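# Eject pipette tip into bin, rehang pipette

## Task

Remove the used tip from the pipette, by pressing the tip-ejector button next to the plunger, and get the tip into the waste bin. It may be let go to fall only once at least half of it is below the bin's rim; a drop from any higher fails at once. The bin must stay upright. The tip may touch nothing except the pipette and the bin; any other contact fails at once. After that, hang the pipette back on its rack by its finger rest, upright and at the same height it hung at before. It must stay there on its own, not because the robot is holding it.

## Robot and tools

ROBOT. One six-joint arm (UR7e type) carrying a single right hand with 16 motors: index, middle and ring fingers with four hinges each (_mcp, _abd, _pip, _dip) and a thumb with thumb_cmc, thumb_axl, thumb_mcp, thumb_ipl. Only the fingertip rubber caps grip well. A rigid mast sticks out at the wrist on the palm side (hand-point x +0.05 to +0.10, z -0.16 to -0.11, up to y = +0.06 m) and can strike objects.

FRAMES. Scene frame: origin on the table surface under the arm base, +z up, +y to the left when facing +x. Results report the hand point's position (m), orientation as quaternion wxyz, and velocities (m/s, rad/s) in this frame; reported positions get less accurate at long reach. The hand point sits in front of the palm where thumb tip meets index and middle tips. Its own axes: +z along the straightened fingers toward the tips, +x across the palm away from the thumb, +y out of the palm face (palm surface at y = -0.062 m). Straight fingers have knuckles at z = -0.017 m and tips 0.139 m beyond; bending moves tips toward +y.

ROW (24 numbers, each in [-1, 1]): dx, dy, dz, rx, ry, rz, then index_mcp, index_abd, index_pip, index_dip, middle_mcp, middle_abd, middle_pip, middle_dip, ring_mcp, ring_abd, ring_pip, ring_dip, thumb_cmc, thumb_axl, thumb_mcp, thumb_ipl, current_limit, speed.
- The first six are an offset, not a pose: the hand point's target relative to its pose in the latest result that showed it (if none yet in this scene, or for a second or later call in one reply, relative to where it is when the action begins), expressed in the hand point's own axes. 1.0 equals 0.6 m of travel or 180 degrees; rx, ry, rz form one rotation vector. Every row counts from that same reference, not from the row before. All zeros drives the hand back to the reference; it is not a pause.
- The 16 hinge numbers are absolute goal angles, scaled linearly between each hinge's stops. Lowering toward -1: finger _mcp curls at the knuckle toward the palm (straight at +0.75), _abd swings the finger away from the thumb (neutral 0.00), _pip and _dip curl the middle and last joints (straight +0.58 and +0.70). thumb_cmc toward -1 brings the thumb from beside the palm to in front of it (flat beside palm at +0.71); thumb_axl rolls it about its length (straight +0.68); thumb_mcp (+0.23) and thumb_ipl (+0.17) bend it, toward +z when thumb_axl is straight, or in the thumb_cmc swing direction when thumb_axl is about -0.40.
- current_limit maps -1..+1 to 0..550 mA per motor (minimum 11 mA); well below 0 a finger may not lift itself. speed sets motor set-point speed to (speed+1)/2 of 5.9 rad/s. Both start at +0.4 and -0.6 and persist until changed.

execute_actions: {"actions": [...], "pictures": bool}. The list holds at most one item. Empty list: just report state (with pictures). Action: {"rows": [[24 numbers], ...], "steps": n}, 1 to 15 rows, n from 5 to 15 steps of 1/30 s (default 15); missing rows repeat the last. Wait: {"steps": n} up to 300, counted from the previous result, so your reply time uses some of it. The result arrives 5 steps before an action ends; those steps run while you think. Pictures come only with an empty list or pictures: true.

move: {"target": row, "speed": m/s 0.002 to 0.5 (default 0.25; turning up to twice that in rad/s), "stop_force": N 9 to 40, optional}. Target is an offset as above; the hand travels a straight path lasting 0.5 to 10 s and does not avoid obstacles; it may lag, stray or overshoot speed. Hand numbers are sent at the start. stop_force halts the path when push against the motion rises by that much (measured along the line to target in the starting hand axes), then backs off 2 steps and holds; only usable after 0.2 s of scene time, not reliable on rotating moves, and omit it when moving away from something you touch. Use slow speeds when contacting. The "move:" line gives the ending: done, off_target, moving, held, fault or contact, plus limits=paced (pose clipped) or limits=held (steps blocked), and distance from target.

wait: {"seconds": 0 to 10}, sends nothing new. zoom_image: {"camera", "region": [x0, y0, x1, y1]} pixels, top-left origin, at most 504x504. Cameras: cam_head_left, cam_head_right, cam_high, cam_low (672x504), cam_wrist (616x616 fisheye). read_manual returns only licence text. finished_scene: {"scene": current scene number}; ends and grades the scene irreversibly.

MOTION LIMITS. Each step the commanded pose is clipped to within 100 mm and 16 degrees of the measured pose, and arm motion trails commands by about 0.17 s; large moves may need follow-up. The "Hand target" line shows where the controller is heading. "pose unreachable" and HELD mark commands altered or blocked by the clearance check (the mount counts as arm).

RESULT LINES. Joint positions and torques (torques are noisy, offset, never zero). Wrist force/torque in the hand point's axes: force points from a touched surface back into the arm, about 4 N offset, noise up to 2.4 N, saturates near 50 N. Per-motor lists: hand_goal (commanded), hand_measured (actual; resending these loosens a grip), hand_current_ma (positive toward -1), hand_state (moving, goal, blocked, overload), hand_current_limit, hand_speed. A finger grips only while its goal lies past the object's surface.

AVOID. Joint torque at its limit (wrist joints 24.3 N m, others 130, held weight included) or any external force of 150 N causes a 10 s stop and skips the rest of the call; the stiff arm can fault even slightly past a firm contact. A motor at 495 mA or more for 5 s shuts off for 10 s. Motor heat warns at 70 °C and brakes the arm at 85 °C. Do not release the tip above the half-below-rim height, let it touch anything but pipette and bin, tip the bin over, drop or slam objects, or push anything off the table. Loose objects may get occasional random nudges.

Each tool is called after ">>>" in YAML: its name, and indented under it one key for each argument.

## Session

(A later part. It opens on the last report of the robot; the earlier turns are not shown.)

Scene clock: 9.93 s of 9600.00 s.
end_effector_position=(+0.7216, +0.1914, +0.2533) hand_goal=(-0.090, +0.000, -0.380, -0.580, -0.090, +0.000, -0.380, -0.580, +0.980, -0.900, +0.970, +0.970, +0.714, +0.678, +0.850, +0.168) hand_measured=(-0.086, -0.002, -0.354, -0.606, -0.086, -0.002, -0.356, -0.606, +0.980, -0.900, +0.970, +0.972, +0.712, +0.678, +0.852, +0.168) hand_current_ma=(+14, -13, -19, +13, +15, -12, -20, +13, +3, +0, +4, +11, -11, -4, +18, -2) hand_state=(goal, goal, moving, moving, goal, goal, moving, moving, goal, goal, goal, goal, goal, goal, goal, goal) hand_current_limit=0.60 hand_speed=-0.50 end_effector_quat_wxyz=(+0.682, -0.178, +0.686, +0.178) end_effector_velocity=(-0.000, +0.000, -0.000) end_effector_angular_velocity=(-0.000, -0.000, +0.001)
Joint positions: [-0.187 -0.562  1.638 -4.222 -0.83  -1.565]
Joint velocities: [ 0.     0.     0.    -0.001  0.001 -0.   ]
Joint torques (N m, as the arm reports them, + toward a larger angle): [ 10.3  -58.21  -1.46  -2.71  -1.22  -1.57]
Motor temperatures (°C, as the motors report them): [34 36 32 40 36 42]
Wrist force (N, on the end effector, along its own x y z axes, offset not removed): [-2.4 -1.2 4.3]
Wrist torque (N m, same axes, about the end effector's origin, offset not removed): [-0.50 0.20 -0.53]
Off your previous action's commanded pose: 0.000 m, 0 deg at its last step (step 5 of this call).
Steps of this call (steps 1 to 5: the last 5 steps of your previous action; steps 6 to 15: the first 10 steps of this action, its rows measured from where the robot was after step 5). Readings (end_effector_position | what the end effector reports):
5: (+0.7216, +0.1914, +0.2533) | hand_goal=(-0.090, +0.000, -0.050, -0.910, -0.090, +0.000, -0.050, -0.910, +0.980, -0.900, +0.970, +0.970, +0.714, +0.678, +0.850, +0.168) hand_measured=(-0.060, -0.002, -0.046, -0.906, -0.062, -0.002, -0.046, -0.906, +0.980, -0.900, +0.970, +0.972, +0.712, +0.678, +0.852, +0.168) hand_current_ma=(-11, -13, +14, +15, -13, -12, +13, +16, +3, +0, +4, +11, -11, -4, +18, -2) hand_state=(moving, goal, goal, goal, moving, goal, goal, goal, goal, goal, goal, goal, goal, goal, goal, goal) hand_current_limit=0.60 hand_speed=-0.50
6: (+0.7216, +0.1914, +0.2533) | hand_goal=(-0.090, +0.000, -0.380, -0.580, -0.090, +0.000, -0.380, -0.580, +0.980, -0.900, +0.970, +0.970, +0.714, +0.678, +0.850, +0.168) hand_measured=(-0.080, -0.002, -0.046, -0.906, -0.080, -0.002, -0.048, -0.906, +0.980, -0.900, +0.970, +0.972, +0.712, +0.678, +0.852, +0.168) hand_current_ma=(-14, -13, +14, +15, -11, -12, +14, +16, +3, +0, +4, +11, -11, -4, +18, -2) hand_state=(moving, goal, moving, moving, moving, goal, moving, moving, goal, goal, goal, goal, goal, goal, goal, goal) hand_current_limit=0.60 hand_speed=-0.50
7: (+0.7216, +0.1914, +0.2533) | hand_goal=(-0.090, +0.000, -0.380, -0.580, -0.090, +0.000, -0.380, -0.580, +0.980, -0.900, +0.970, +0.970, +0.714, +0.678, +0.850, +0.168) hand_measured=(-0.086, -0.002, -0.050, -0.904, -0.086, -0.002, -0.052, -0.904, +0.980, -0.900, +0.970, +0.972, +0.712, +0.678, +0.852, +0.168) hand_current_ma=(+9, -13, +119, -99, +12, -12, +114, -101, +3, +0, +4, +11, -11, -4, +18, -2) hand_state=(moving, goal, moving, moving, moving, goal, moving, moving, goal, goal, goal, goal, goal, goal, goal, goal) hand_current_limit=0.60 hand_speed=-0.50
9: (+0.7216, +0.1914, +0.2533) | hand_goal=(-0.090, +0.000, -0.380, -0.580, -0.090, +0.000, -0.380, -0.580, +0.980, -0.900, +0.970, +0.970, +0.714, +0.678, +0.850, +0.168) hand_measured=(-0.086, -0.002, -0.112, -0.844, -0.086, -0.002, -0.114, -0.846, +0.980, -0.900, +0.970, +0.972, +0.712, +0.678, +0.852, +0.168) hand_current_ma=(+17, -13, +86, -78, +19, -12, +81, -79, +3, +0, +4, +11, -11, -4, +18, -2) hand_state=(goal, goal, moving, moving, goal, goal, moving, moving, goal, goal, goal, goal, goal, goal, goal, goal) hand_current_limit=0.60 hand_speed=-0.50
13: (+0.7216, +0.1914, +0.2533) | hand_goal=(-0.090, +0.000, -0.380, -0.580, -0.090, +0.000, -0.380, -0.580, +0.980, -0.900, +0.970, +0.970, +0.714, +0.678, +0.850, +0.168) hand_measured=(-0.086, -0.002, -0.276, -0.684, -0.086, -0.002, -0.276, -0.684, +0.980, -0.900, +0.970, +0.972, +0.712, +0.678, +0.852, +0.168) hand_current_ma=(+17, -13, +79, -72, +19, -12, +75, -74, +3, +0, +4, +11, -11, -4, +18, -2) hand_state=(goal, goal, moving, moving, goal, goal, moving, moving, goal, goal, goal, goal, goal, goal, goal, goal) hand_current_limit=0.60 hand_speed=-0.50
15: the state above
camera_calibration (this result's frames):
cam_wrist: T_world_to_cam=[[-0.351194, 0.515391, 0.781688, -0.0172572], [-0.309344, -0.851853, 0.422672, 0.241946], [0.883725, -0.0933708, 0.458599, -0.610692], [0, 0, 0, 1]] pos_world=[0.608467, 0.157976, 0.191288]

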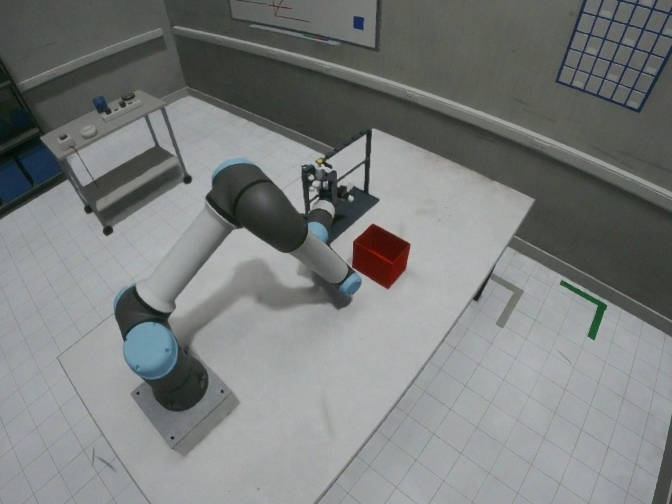

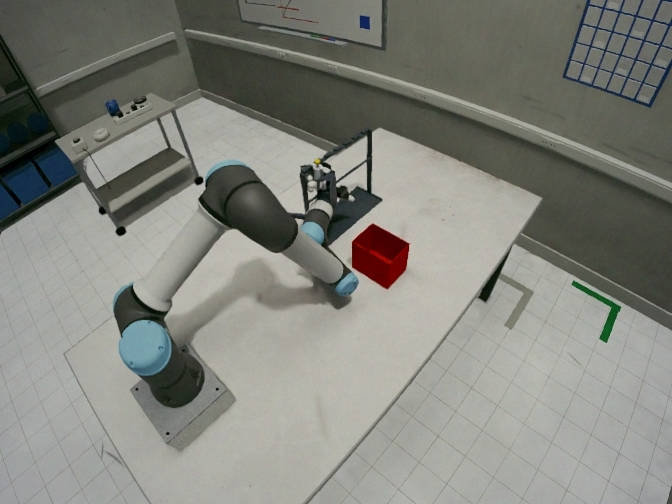

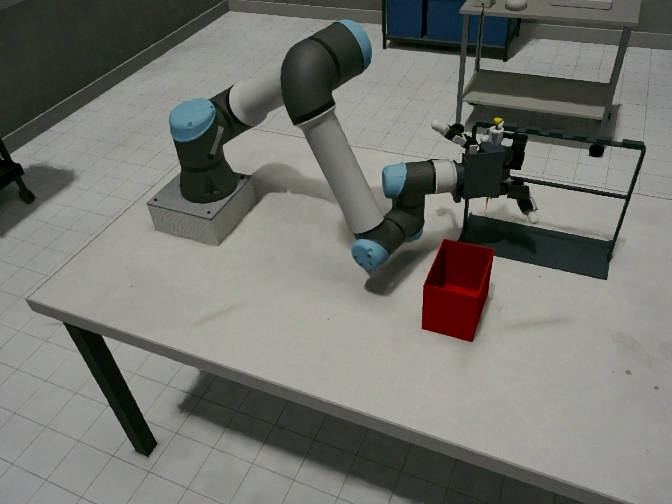

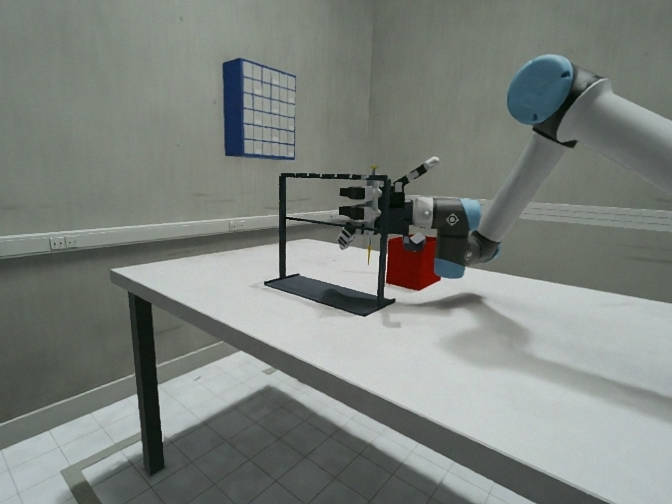

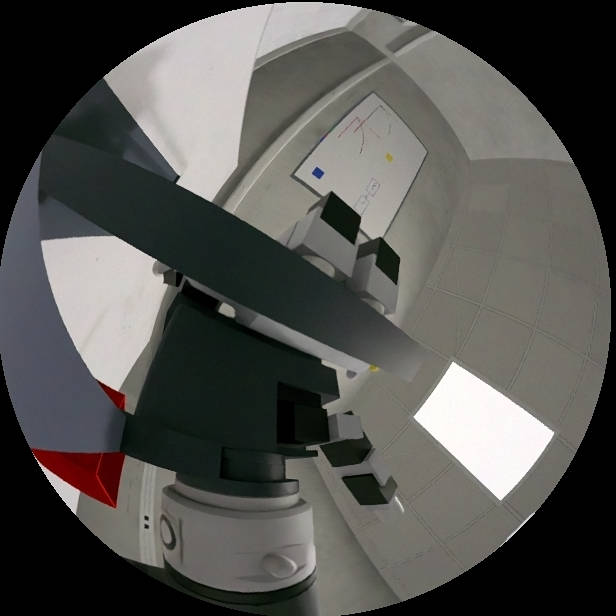

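>>> execute_actions:
  actions:
    - {"rows": [[0, 0, 0, 0, 0, 0, -0.09, 0, -0.44, -0.59, -0.09, 0, -0.44, -0.59, 0.98, -0.9, 0.97, 0.97, 0.714, 0.678, 0.85, 0.168, 0.6, -0.7],[0, 0, 0, 0, 0, 0, -0.09, 0, -0.44, -0.59, -0.09, 0, -0.44, -0.59, 0.98, -0.9, 0.97, 0.97, 0.714, 0.678, 0.85, 0.168, 0.6, -0.7],[0, 0, 0, 0, 0, 0, -0.09, 0, -0.44, -0.59, -0.09, 0, -0.44, -0.59, 0.98, -0.9, 0.97, 0.97, 0.714, 0.678, 0.85, 0.168, 0.6, -0.7],[0, 0, 0, 0, 0, 0, -0.09, 0, -0.44, -0.59, -0.09, 0, -0.44, -0.59, 0.98, -0.9, 0.97, 0.97, 0.714, 0.678, 0.85, 0.168, 0.6, -0.7],[0, 0, 0, 0, 0, 0, -0.09, 0, -0.53, -0.80, -0.09, 0, -0.53, -0.80, 0.98, -0.9, 0.97, 0.97, 0.714, 0.678, 0.85, 0.168, 0.6, -0.7]], "steps": 15}

>>> move:
  target: [-0.0165, 0, 0, 0, 0, 0, -0.09, 0, -0.53, -0.80, -0.09, 0, -0.53, -0.80, 0.98, -0.9, 0.97, 0.97, 0.714, 0.678, 0.85, 0.168, 0.6, -0.7]
  speed: 0.02

>>> zoom_image:
  camera: "cam_low"
  region: [320, 155, 400, 265]

>>> zoom_image:
  camera: "cam_low"
  region: [348, 160, 392, 190]

Scene clock: 14.47 s of 9600.00 s.
end_effector_position=(+0.7216, +0.1914, +0.2533) hand_goal=(-0.090, +0.000, -0.530, -0.800, -0.090, +0.000, -0.530, -0.800, +0.980, -0.900, +0.970, +0.970, +0.714, +0.678, +0.850, +0.168) hand_measured=(-0.088, -0.002, -0.462, -0.616, -0.086, -0.002, -0.460, -0.612, +0.980, -0.900, +0.970, +0.972, +0.712, +0.678, +0.852, +0.168) hand_current_ma=(+11, -13, +347, +440, +16, -12, +354, +440, +3, +0, +4, +11, -11, -4, +18, -2) hand_state=(goal, goal, moving, moving, goal, goal, moving, moving, goal, goal, goal, goal, goal, goal, goal, goal) hand_current_limit=0.60 hand_speed=-0.70 end_effector_quat_wxyz=(+0.682, -0.178, +0.686, +0.178) end_effector_velocity=(+0.000, -0.000, -0.000) end_effector_angular_velocity=(+0.000, +0.001, -0.000)
Joint positions: [-0.187 -0.562  1.638 -4.222 -0.83  -1.565]
Joint velocities: [-0.001  0.    -0.     0.001  0.    -0.   ]
Joint torques (N m, as the arm reports them, + toward a larger angle): [ -8.52 -58.2   -5.84  -0.56   1.05  -1.55]
Motor temperatures (°C, as the motors report them): [34 36 32 40 36 42]
Wrist force (N, on the end effector, along its own x y z axes, offset not removed): [0.8 0.1 8.9]
Wrist torque (N m, same axes, about the end effector's origin, offset not removed): [-0.97 -0.31 -0.30]
Off your previous action's commanded pose: 0.000 m, 0 deg at its last step (step 5 of this call).
Steps of this call (steps 1 to 5: the last 5 steps of your previous action; steps 6 to 90: nothing new was sent; then 1.20 s passed at rest; steps 91 to 100: the first 10 steps of this action). Readings (end_effector_position | what the end effector reports):
91: (+0.7216, +0.1914, +0.2533) | hand_goal=(-0.090, +0.000, -0.440, -0.590, -0.090, +0.000, -0.440, -0.590, +0.980, -0.900, +0.970, +0.970, +0.714, +0.678, +0.850, +0.168) hand_measured=(-0.088, -0.002, -0.376, -0.584, -0.086, -0.002, -0.376, -0.584, +0.980, -0.900, +0.970, +0.972, +0.712, +0.678, +0.852, +0.168) hand_current_ma=(+15, -13, +16, -15, +17, -12, +16, -15, +3, +0, +4, +11, -11, -4, +18, -2) hand_state=(goal, goal, moving, moving, goal, goal, moving, moving, goal, goal, goal, goal, goal, goal, goal, goal) hand_current_limit=0.60 hand_speed=-0.70
92: (+0.7216, +0.1914, +0.2533) | hand_goal=(-0.090, +0.000, -0.440, -0.590, -0.090, +0.000, -0.440, -0.590, +0.980, -0.900, +0.970, +0.970, +0.714, +0.678, +0.850, +0.168) hand_measured=(-0.088, -0.002, -0.378, -0.584, -0.086, -0.002, -0.380, -0.584, +0.980, -0.900, +0.970, +0.972, +0.712, +0.678, +0.852, +0.168) hand_current_ma=(+15, -13, +80, +28, +17, -12, +77, +28, +3, +0, +4, +11, -11, -4, +18, -2) hand_state=(goal, goal, moving, moving, goal, goal, moving, moving, goal, goal, goal, goal, goal, goal, goal, goal) hand_current_limit=0.60 hand_speed=-0.70
94: (+0.7216, +0.1914, +0.2533) | hand_goal=(-0.090, +0.000, -0.440, -0.590, -0.090, +0.000, -0.440, -0.590, +0.980, -0.900, +0.970, +0.970, +0.714, +0.678, +0.850, +0.168) hand_measured=(-0.088, -0.002, -0.414, -0.588, -0.086, -0.002, -0.416, -0.588, +0.980, -0.900, +0.970, +0.972, +0.712, +0.678, +0.852, +0.168) hand_current_ma=(+15, -13, +23, +13, +17, -12, +22, +13, +3, +0, +4, +11, -11, -4, +18, -2) hand_state=(goal, goal, moving, moving, goal, goal, moving, moving, goal, goal, goal, goal, goal, goal, goal, goal) hand_current_limit=0.60 hand_speed=-0.70
98: (+0.7216, +0.1914, +0.2533) | hand_goal=(-0.090, +0.000, -0.530, -0.800, -0.090, +0.000, -0.530, -0.800, +0.980, -0.900, +0.970, +0.970, +0.714, +0.678, +0.850, +0.168) hand_measured=(-0.088, -0.002, -0.462, -0.612, -0.086, -0.002, -0.460, -0.610, +0.980, -0.900, +0.970, +0.972, +0.712, +0.678, +0.852, +0.168) hand_current_ma=(+15, -13, +283, +278, +16, -12, +295, +294, +3, +0, +4, +11, -11, -4, +18, -2) hand_state=(goal, goal, moving, moving, goal, goal, moving, moving, goal, goal, goal, goal, goal, goal, goal, goal) hand_current_limit=0.60 hand_speed=-0.70
100: the state above

Scene clock: 15.50 s of 9600.00 s.
end_effector_position=(+0.7216, +0.1914, +0.2630) hand_goal=(-0.090, +0.000, -0.530, -0.800, -0.090, +0.000, -0.530, -0.800, +0.980, -0.900, +0.970, +0.970, +0.714, +0.678, +0.850, +0.168) hand_measured=(-0.088, -0.002, -0.462, -0.616, -0.086, -0.002, -0.460, -0.612, +0.982, -0.900, +0.970, +0.972, +0.712, +0.678, +0.852, +0.168) hand_current_ma=(+13, -13, +341, +440, +16, -12, +349, +440, +16, -4, +4, +11, -11, -4, +18, -2) hand_state=(goal, goal, blocked, blocked, goal, goal, blocked, blocked, goal, goal, goal, goal, goal, goal, goal, goal) hand_current_limit=0.60 hand_speed=-0.70 end_effector_quat_wxyz=(+0.682, -0.178, +0.686, +0.178) end_effector_velocity=(+0.000, -0.000, +0.002) end_effector_angular_velocity=(+0.000, -0.000, +0.000)
Joint positions: [-0.187 -0.582  1.645 -4.208 -0.83  -1.565]
Joint velocities: [-0.    -0.004  0.001  0.002  0.     0.   ]
Joint torques (N m, as the arm reports them, + toward a larger angle): [-11.04 -60.47  -1.57   0.12   1.33   1.11]
Motor temperatures (°C, as the motors report them): [34 36 32 40 36 42]
Wrist force (N, on the end effector, along its own x y z axes, offset not removed): [-2.9 -1.4 0.6]
Wrist torque (N m, same axes, about the end effector's origin, offset not removed): [-0.17 0.36 -0.61]
Hand target: +0.722, +0.191, +0.263; +0.682, -0.178, +0.686, +0.178
Off your previous action's commanded pose: 0.000 m, 0 deg at its last step (step 5 of this call).
Off the commanded pose: 0.000 m, 0 deg.
Kept back: nothing.
move: done
camera_calibration (this result's frames):
cam_wrist: T_world_to_cam=[[-0.351204, 0.515384, 0.781687, -0.0248502], [-0.309326, -0.85186, 0.422673, 0.237848], [0.883727, -0.0933515, 0.458598, -0.615199], [0, 0, 0, 1]] pos_world=[0.608513, 0.157991, 0.201023]

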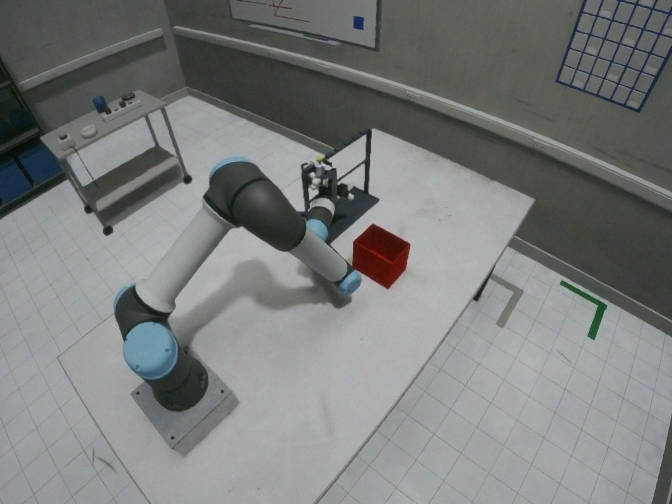

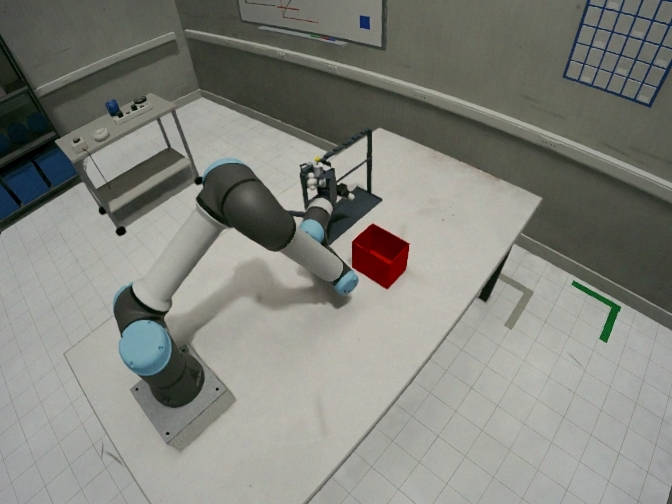

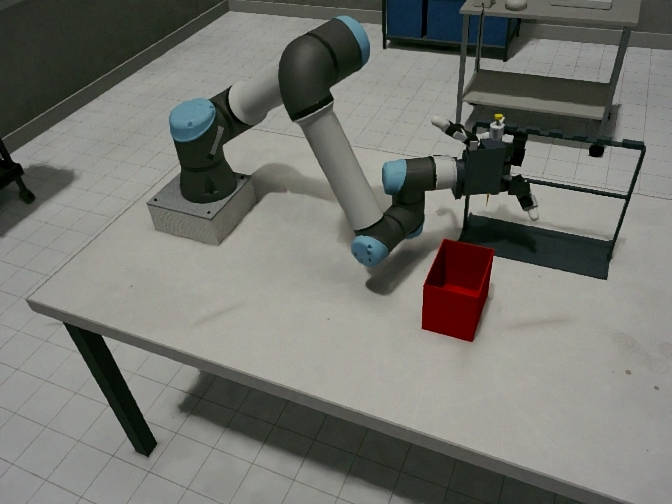

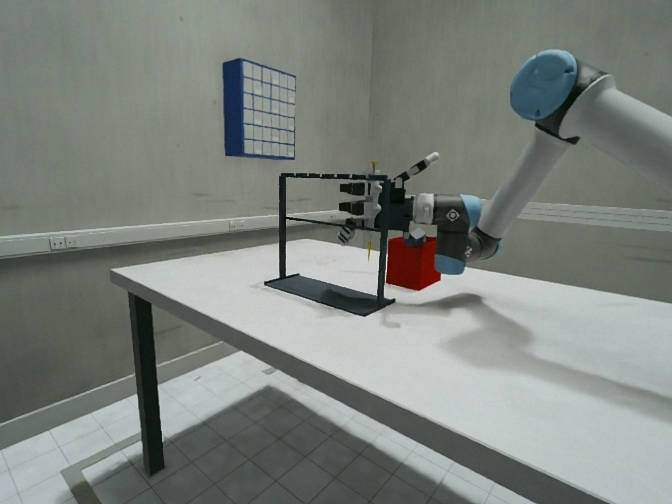

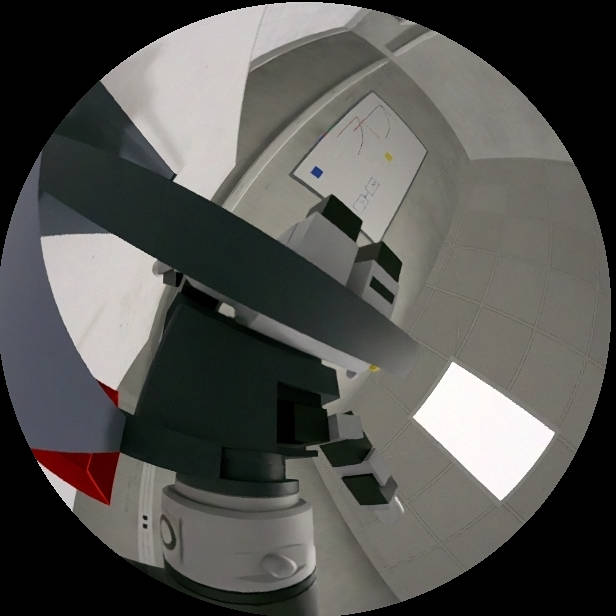

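Region (320, 155, 400, 265) of cam_low's 672x504 image, scaled by 4.582, with more detail than that image has; it fills the left 367 columns of this view, and the rest is white.

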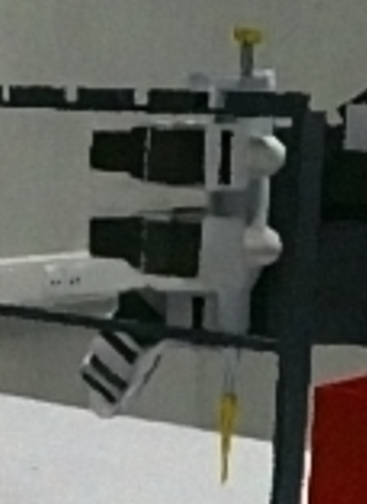

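Region (348, 160, 392, 190) of cam_low's 672x504 image, scaled by 11.455, with more detail than that image has; it fills the top 344 rows of this view, and the rest is white.

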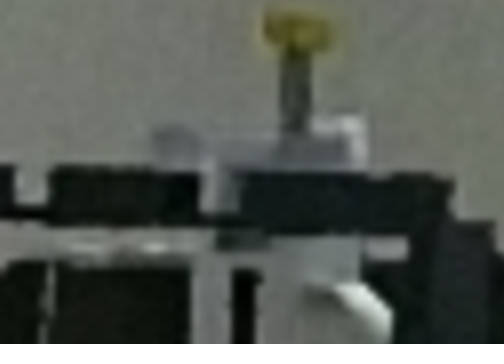

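>>> move:
  target: [0, -0.1167, -0.0647, 0, 0, 0, -0.09, 0, -0.53, -0.80, -0.09, 0, -0.53, -0.80, 0.98, -0.9, 0.97, 0.97, 0.714, 0.678, 0.85, 0.168, 0.6, -0.5]
  speed: 0.06

>>> move:
  target: [-0.105, -0.058, -0.032, 0, 0, 0, -0.09, 0, -0.53, -0.80, -0.09, 0, -0.53, -0.80, 0.75, 0, 0.58, 0.0, 0.714, 0.678, 0.85, 0.168, 0.6, -0.5]
  speed: 0.12

Scene clock: 18.73 s of 9600.00 s.
end_effector_position=(+0.7218, +0.1115, +0.2632) hand_goal=(-0.090, +0.000, -0.530, -0.800, -0.090, +0.000, -0.530, -0.800, +0.980, -0.900, +0.970, +0.970, +0.714, +0.678, +0.850, +0.168) hand_measured=(-0.088, -0.002, -0.462, -0.616, -0.086, -0.002, -0.460, -0.612, +0.982, -0.900, +0.970, +0.972, +0.712, +0.678, +0.852, +0.168) hand_current_ma=(+12, -13, +341, +440, +16, -12, +349, +440, +14, -4, +4, +11, -11, -4, +18, -2) hand_state=(goal, goal, blocked, blocked, goal, goal, blocked, blocked, goal, goal, goal, goal, goal, goal, goal, goal) hand_current_limit=0.60 hand_speed=-0.50 end_effector_quat_wxyz=(+0.682, -0.178, +0.686, +0.179) end_effector_velocity=(-0.000, -0.001, -0.000) end_effector_angular_velocity=(-0.000, +0.000, +0.001)
Joint positions: [-0.327 -0.575  1.627 -4.198 -0.691 -1.564]
Joint velocities: [-0.003  0.    -0.     0.001  0.003 -0.   ]
Joint torques (N m, as the arm reports them, + toward a larger angle): [-12.77 -42.82 -19.71   0.35   1.44   1.52]
Motor temperatures (°C, as the motors report them): [34 36 32 40 36 42]
Wrist force (N, on the end effector, along its own x y z axes, offset not removed): [2.4 0.7 -1.5]
Wrist torque (N m, same axes, about the end effector's origin, offset not removed): [0.36 -0.36 -0.16]
Hand target: +0.722, +0.111, +0.263; +0.682, -0.178, +0.686, +0.179
Off the commanded pose: 0.000 m, 0 deg.
Kept back: nothing.
move: done
camera_calibration (this result's frames):
cam_wrist: T_world_to_cam=[[-0.351267, 0.515167, 0.781802, 0.0162716], [-0.309371, -0.851976, 0.422406, 0.169903], [0.883686, -0.0934899, 0.458649, -0.62287], [0, 0, 0, 1]] pos_world=[0.608701, 0.0781388, 0.201189]

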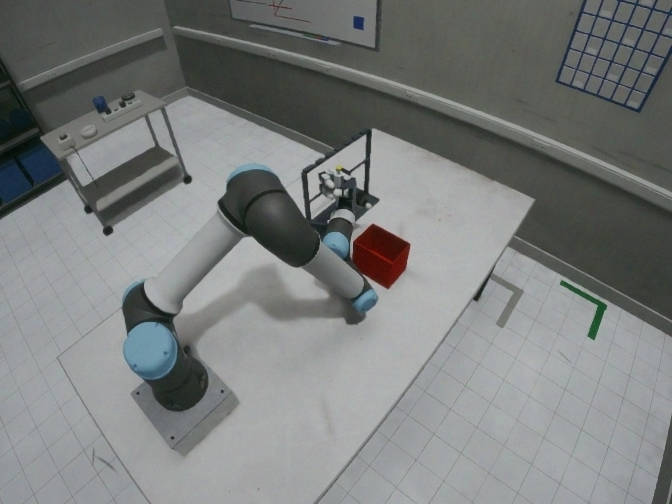

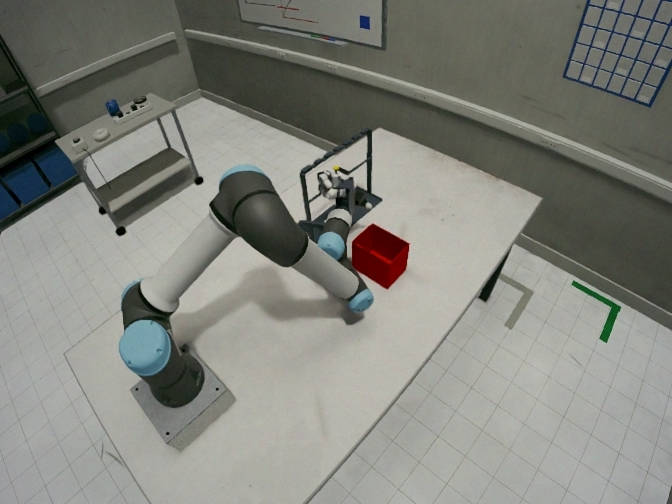

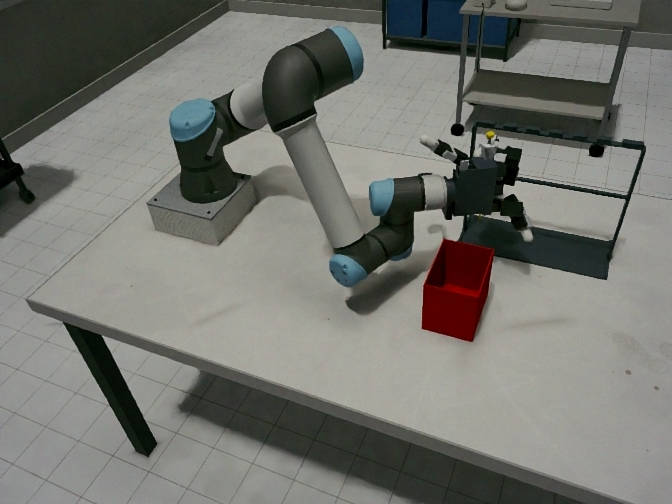

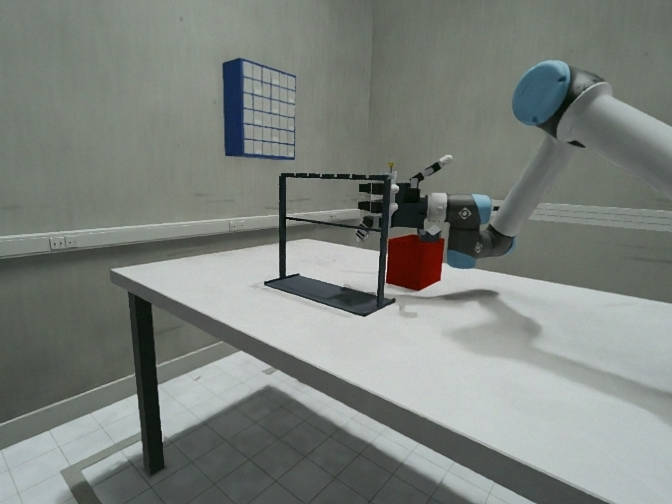

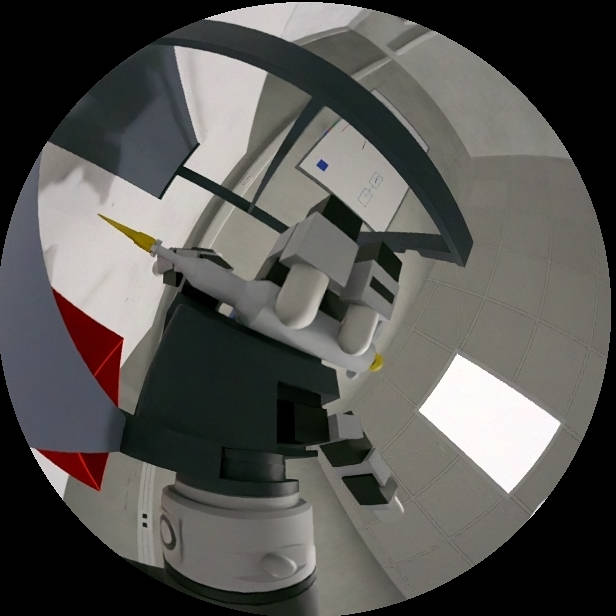

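Scene clock: 19.83 s of 9600.00 s.
end_effector_position=(+0.7223, +0.0720, +0.3261) hand_goal=(-0.090, +0.000, -0.530, -0.800, -0.090, +0.000, -0.530, -0.800, +0.750, +0.000, +0.580, +0.000, +0.714, +0.678, +0.850, +0.168) hand_measured=(-0.088, -0.002, -0.462, -0.616, -0.086, -0.002, -0.460, -0.612, +0.752, -0.014, +0.584, +0.002, +0.712, +0.678, +0.852, +0.168) hand_current_ma=(+12, -13, +341, +440, +16, -12, +349, +440, +11, -62, +15, +14, -11, -4, +19, -2) hand_state=(goal, goal, blocked, blocked, goal, goal, blocked, blocked, goal, goal, goal, goal, goal, goal, goal, goal) hand_current_limit=0.60 hand_speed=-0.50 end_effector_quat_wxyz=(+0.682, -0.178, +0.686, +0.179) end_effector_velocity=(+0.000, -0.002, +0.002) end_effector_angular_velocity=(-0.000, +0.000, -0.002)
Joint positions: [-0.393 -0.691  1.633 -4.09  -0.625 -1.563]
Joint velocities: [-0.003 -0.003 -0.     0.004  0.001 -0.001]
Joint torques (N m, as the arm reports them, + toward a larger angle): [-12.29 -57.36 -19.76   0.44   1.53  -1.71]
Motor temperatures (°C, as the motors report them): [34 36 32 40 36 42]
Wrist force (N, on the end effector, along its own x y z axes, offset not removed): [-2.2 -3.0 2.6]
Wrist torque (N m, same axes, about the end effector's origin, offset not removed): [-0.56 0.29 -0.54]
Hand target: +0.722, +0.072, +0.326; +0.682, -0.178, +0.686, +0.179
Off the commanded pose: 0.000 m, 0 deg.
Kept back: nothing.
move: done
camera_calibration (this result's frames):
cam_wrist: T_world_to_cam=[[-0.351311, 0.515028, 0.781874, -0.0123267], [-0.309411, -0.852049, 0.422229, 0.109881], [0.883655, -0.0935871, 0.458689, -0.6558], [0, 0, 0, 1]] pos_world=[0.609169, 0.0385986, 0.264051]

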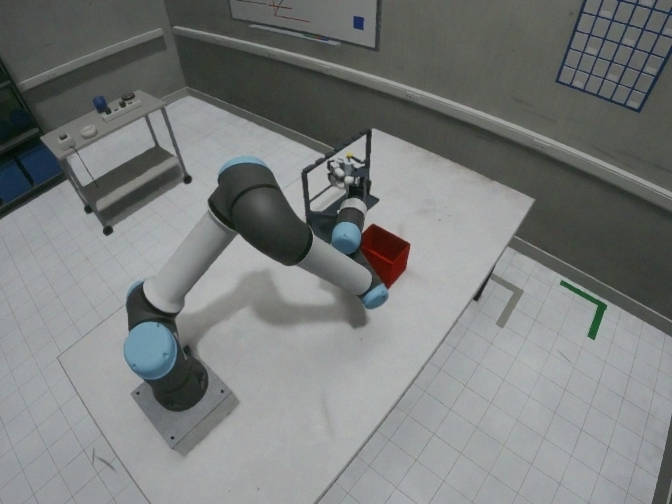

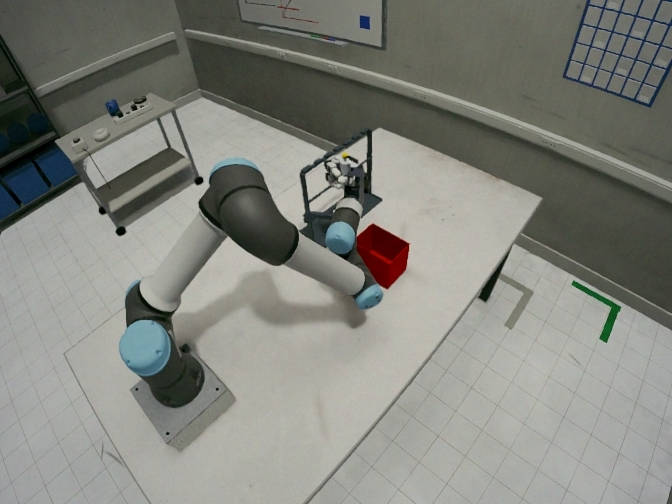

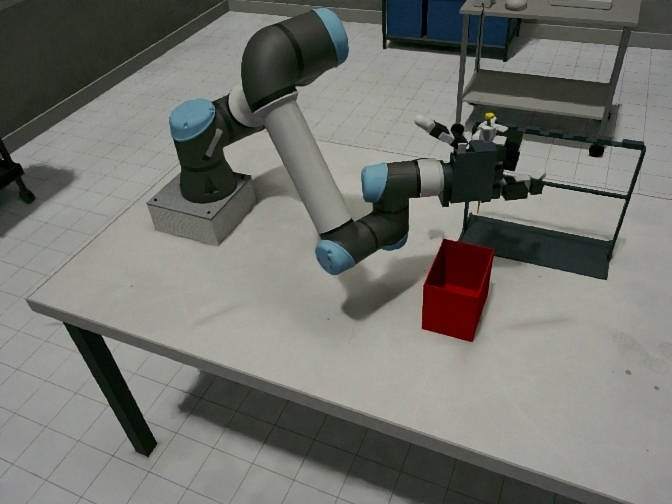

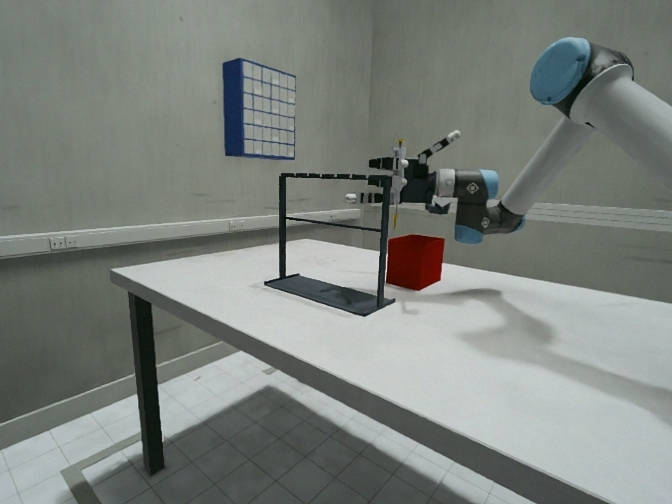

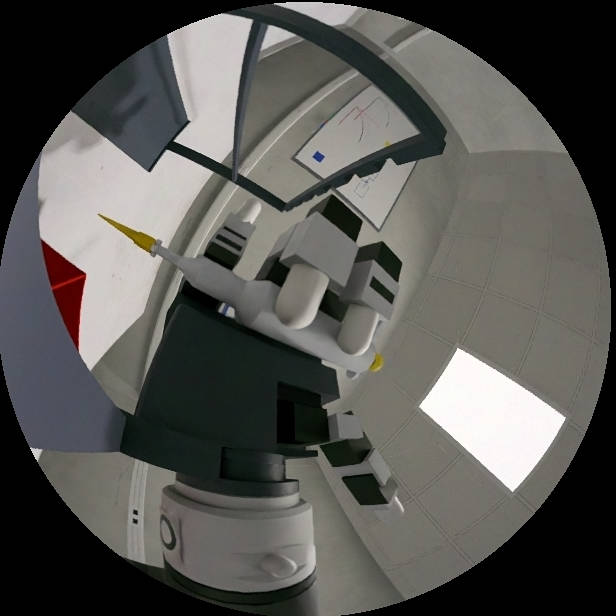

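>>> move:
  target: [0, -0.1925, -0.1067, 0, 0, 0, -0.09, 0, -0.53, -0.80, -0.09, 0, -0.53, -0.80, -0.09, 0, -0.60, -0.85, 0.714, 0.63, -0.18, -0.08, 0.6, -0.5]
  speed: 0.15

>>> zoom_image:
  camera: "cam_high"
  region: [400, 130, 540, 350]

>>> zoom_image:
  camera: "cam_low"
  region: [370, 130, 480, 295]

>>> zoom_image:
  camera: "cam_head_left"
  region: [330, 150, 440, 295]

Scene clock: 21.73 s of 9600.00 s.
end_effector_position=(+0.7226, -0.0599, +0.3263) hand_goal=(-0.090, +0.000, -0.530, -0.800, -0.090, +0.000, -0.530, -0.800, -0.090, +0.000, -0.600, -0.850, +0.714, +0.630, -0.180, -0.080) hand_measured=(-0.088, -0.002, -0.462, -0.616, -0.088, -0.002, -0.466, -0.612, -0.088, -0.006, -0.426, -0.822, +0.712, +0.632, -0.182, -0.080) hand_current_ma=(+7, -11, +341, +440, +10, -12, +319, +440, +8, -27, +440, +147, -10, +16, -12, +4) hand_state=(goal, goal, blocked, blocked, goal, goal, blocked, blocked, goal, goal, blocked, blocked, goal, goal, goal, goal) hand_current_limit=0.60 hand_speed=-0.50 end_effector_quat_wxyz=(+0.682, -0.178, +0.686, +0.179) end_effector_velocity=(+0.001, -0.002, +0.000) end_effector_angular_velocity=(-0.001, -0.001, -0.001)
Joint positions: [-0.589 -0.629  1.487 -4.009 -0.428 -1.56 ]
Joint velocities: [-0.002  0.002 -0.004  0.001  0.001  0.   ]
Joint torques (N m, as the arm reports them, + toward a larger angle): [-12.82 -44.17 -22.34   0.97   1.36   1.53]
Motor temperatures (°C, as the motors report them): [34 36 32 40 36 42]
Wrist force (N, on the end effector, along its own x y z axes, offset not removed): [3.3 0.4 2.4]
Wrist torque (N m, same axes, about the end effector's origin, offset not removed): [-0.20 -0.20 -0.14]
Hand target: +0.723, -0.060, +0.326; +0.682, -0.178, +0.686, +0.179
Off the commanded pose: 0.000 m, 0 deg.
Kept back: nothing.
move: done
camera_calibration (this result's frames):
cam_wrist: T_world_to_cam=[[-0.351452, 0.51476, 0.781987, 0.0555611], [-0.309527, -0.852189, 0.421861, -0.00229571], [0.883558, -0.093782, 0.458836, -0.668511], [0, 0, 0, 1]] pos_world=[0.609485, -0.0932514, 0.264257]

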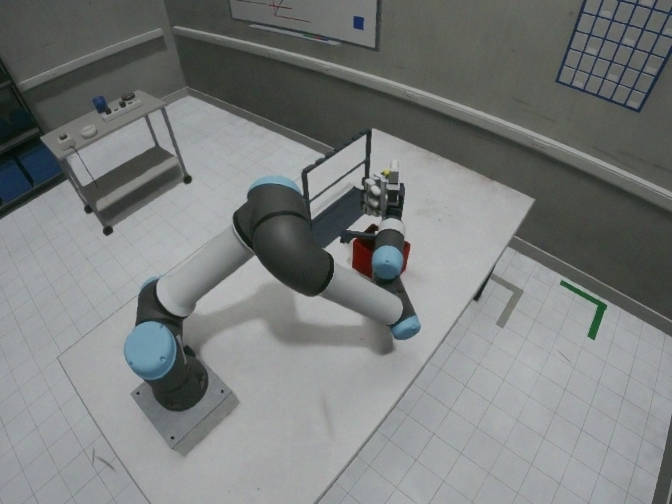

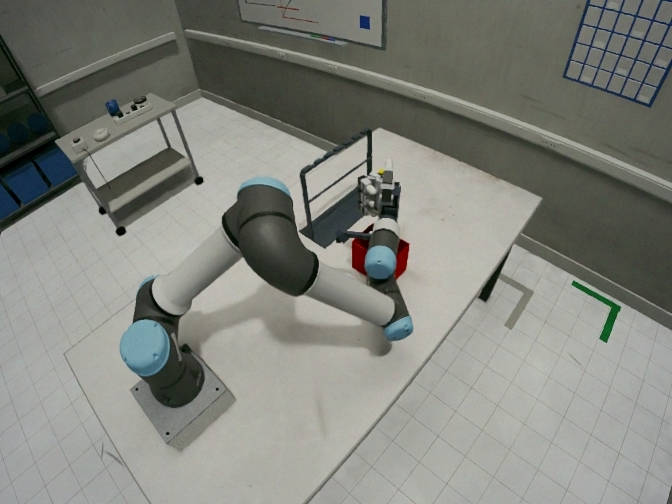

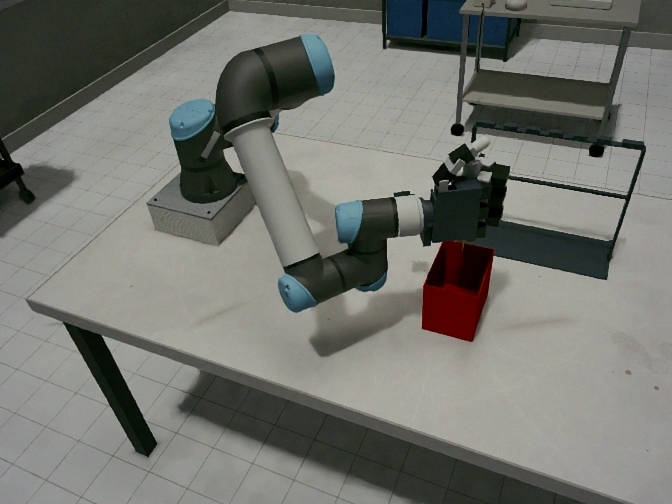

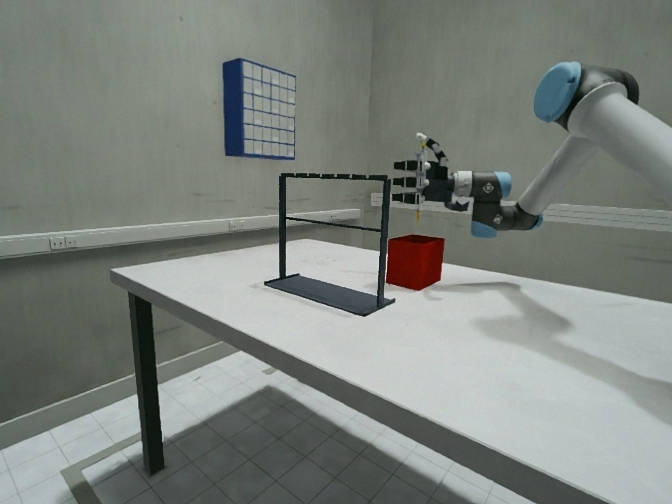

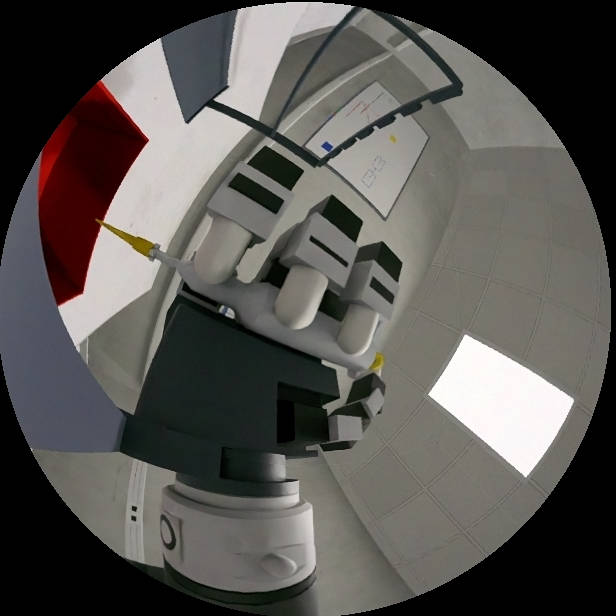

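Region (400, 130, 540, 350) of cam_high's 672x504 image, scaled by 2.291, with more detail than that image has; it fills the left 321 columns of this view, and the rest is white.

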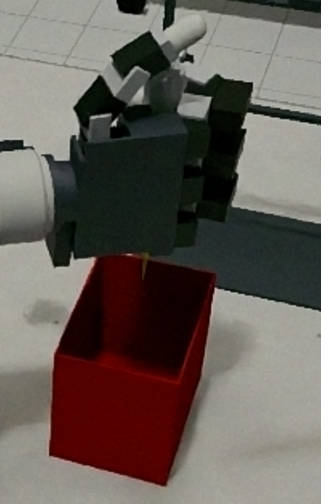

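Region (370, 130, 480, 295) of cam_low's 672x504 image, scaled by 3.055, with more detail than that image has.

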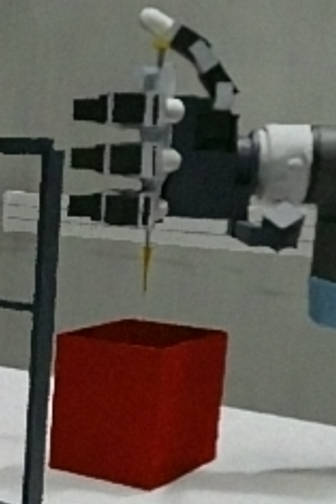

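Region (330, 150, 440, 295) of cam_head_left's 672x504 image, scaled by 3.476, with more detail than that image has; it fills the left 382 columns of this view, and the rest is white.

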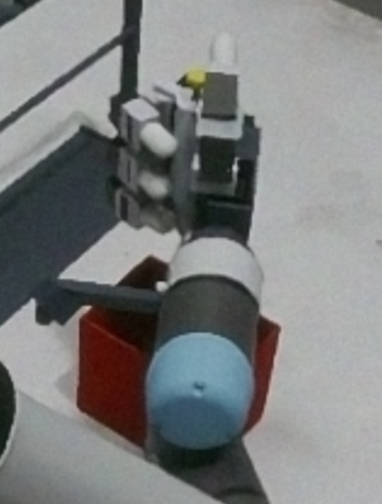

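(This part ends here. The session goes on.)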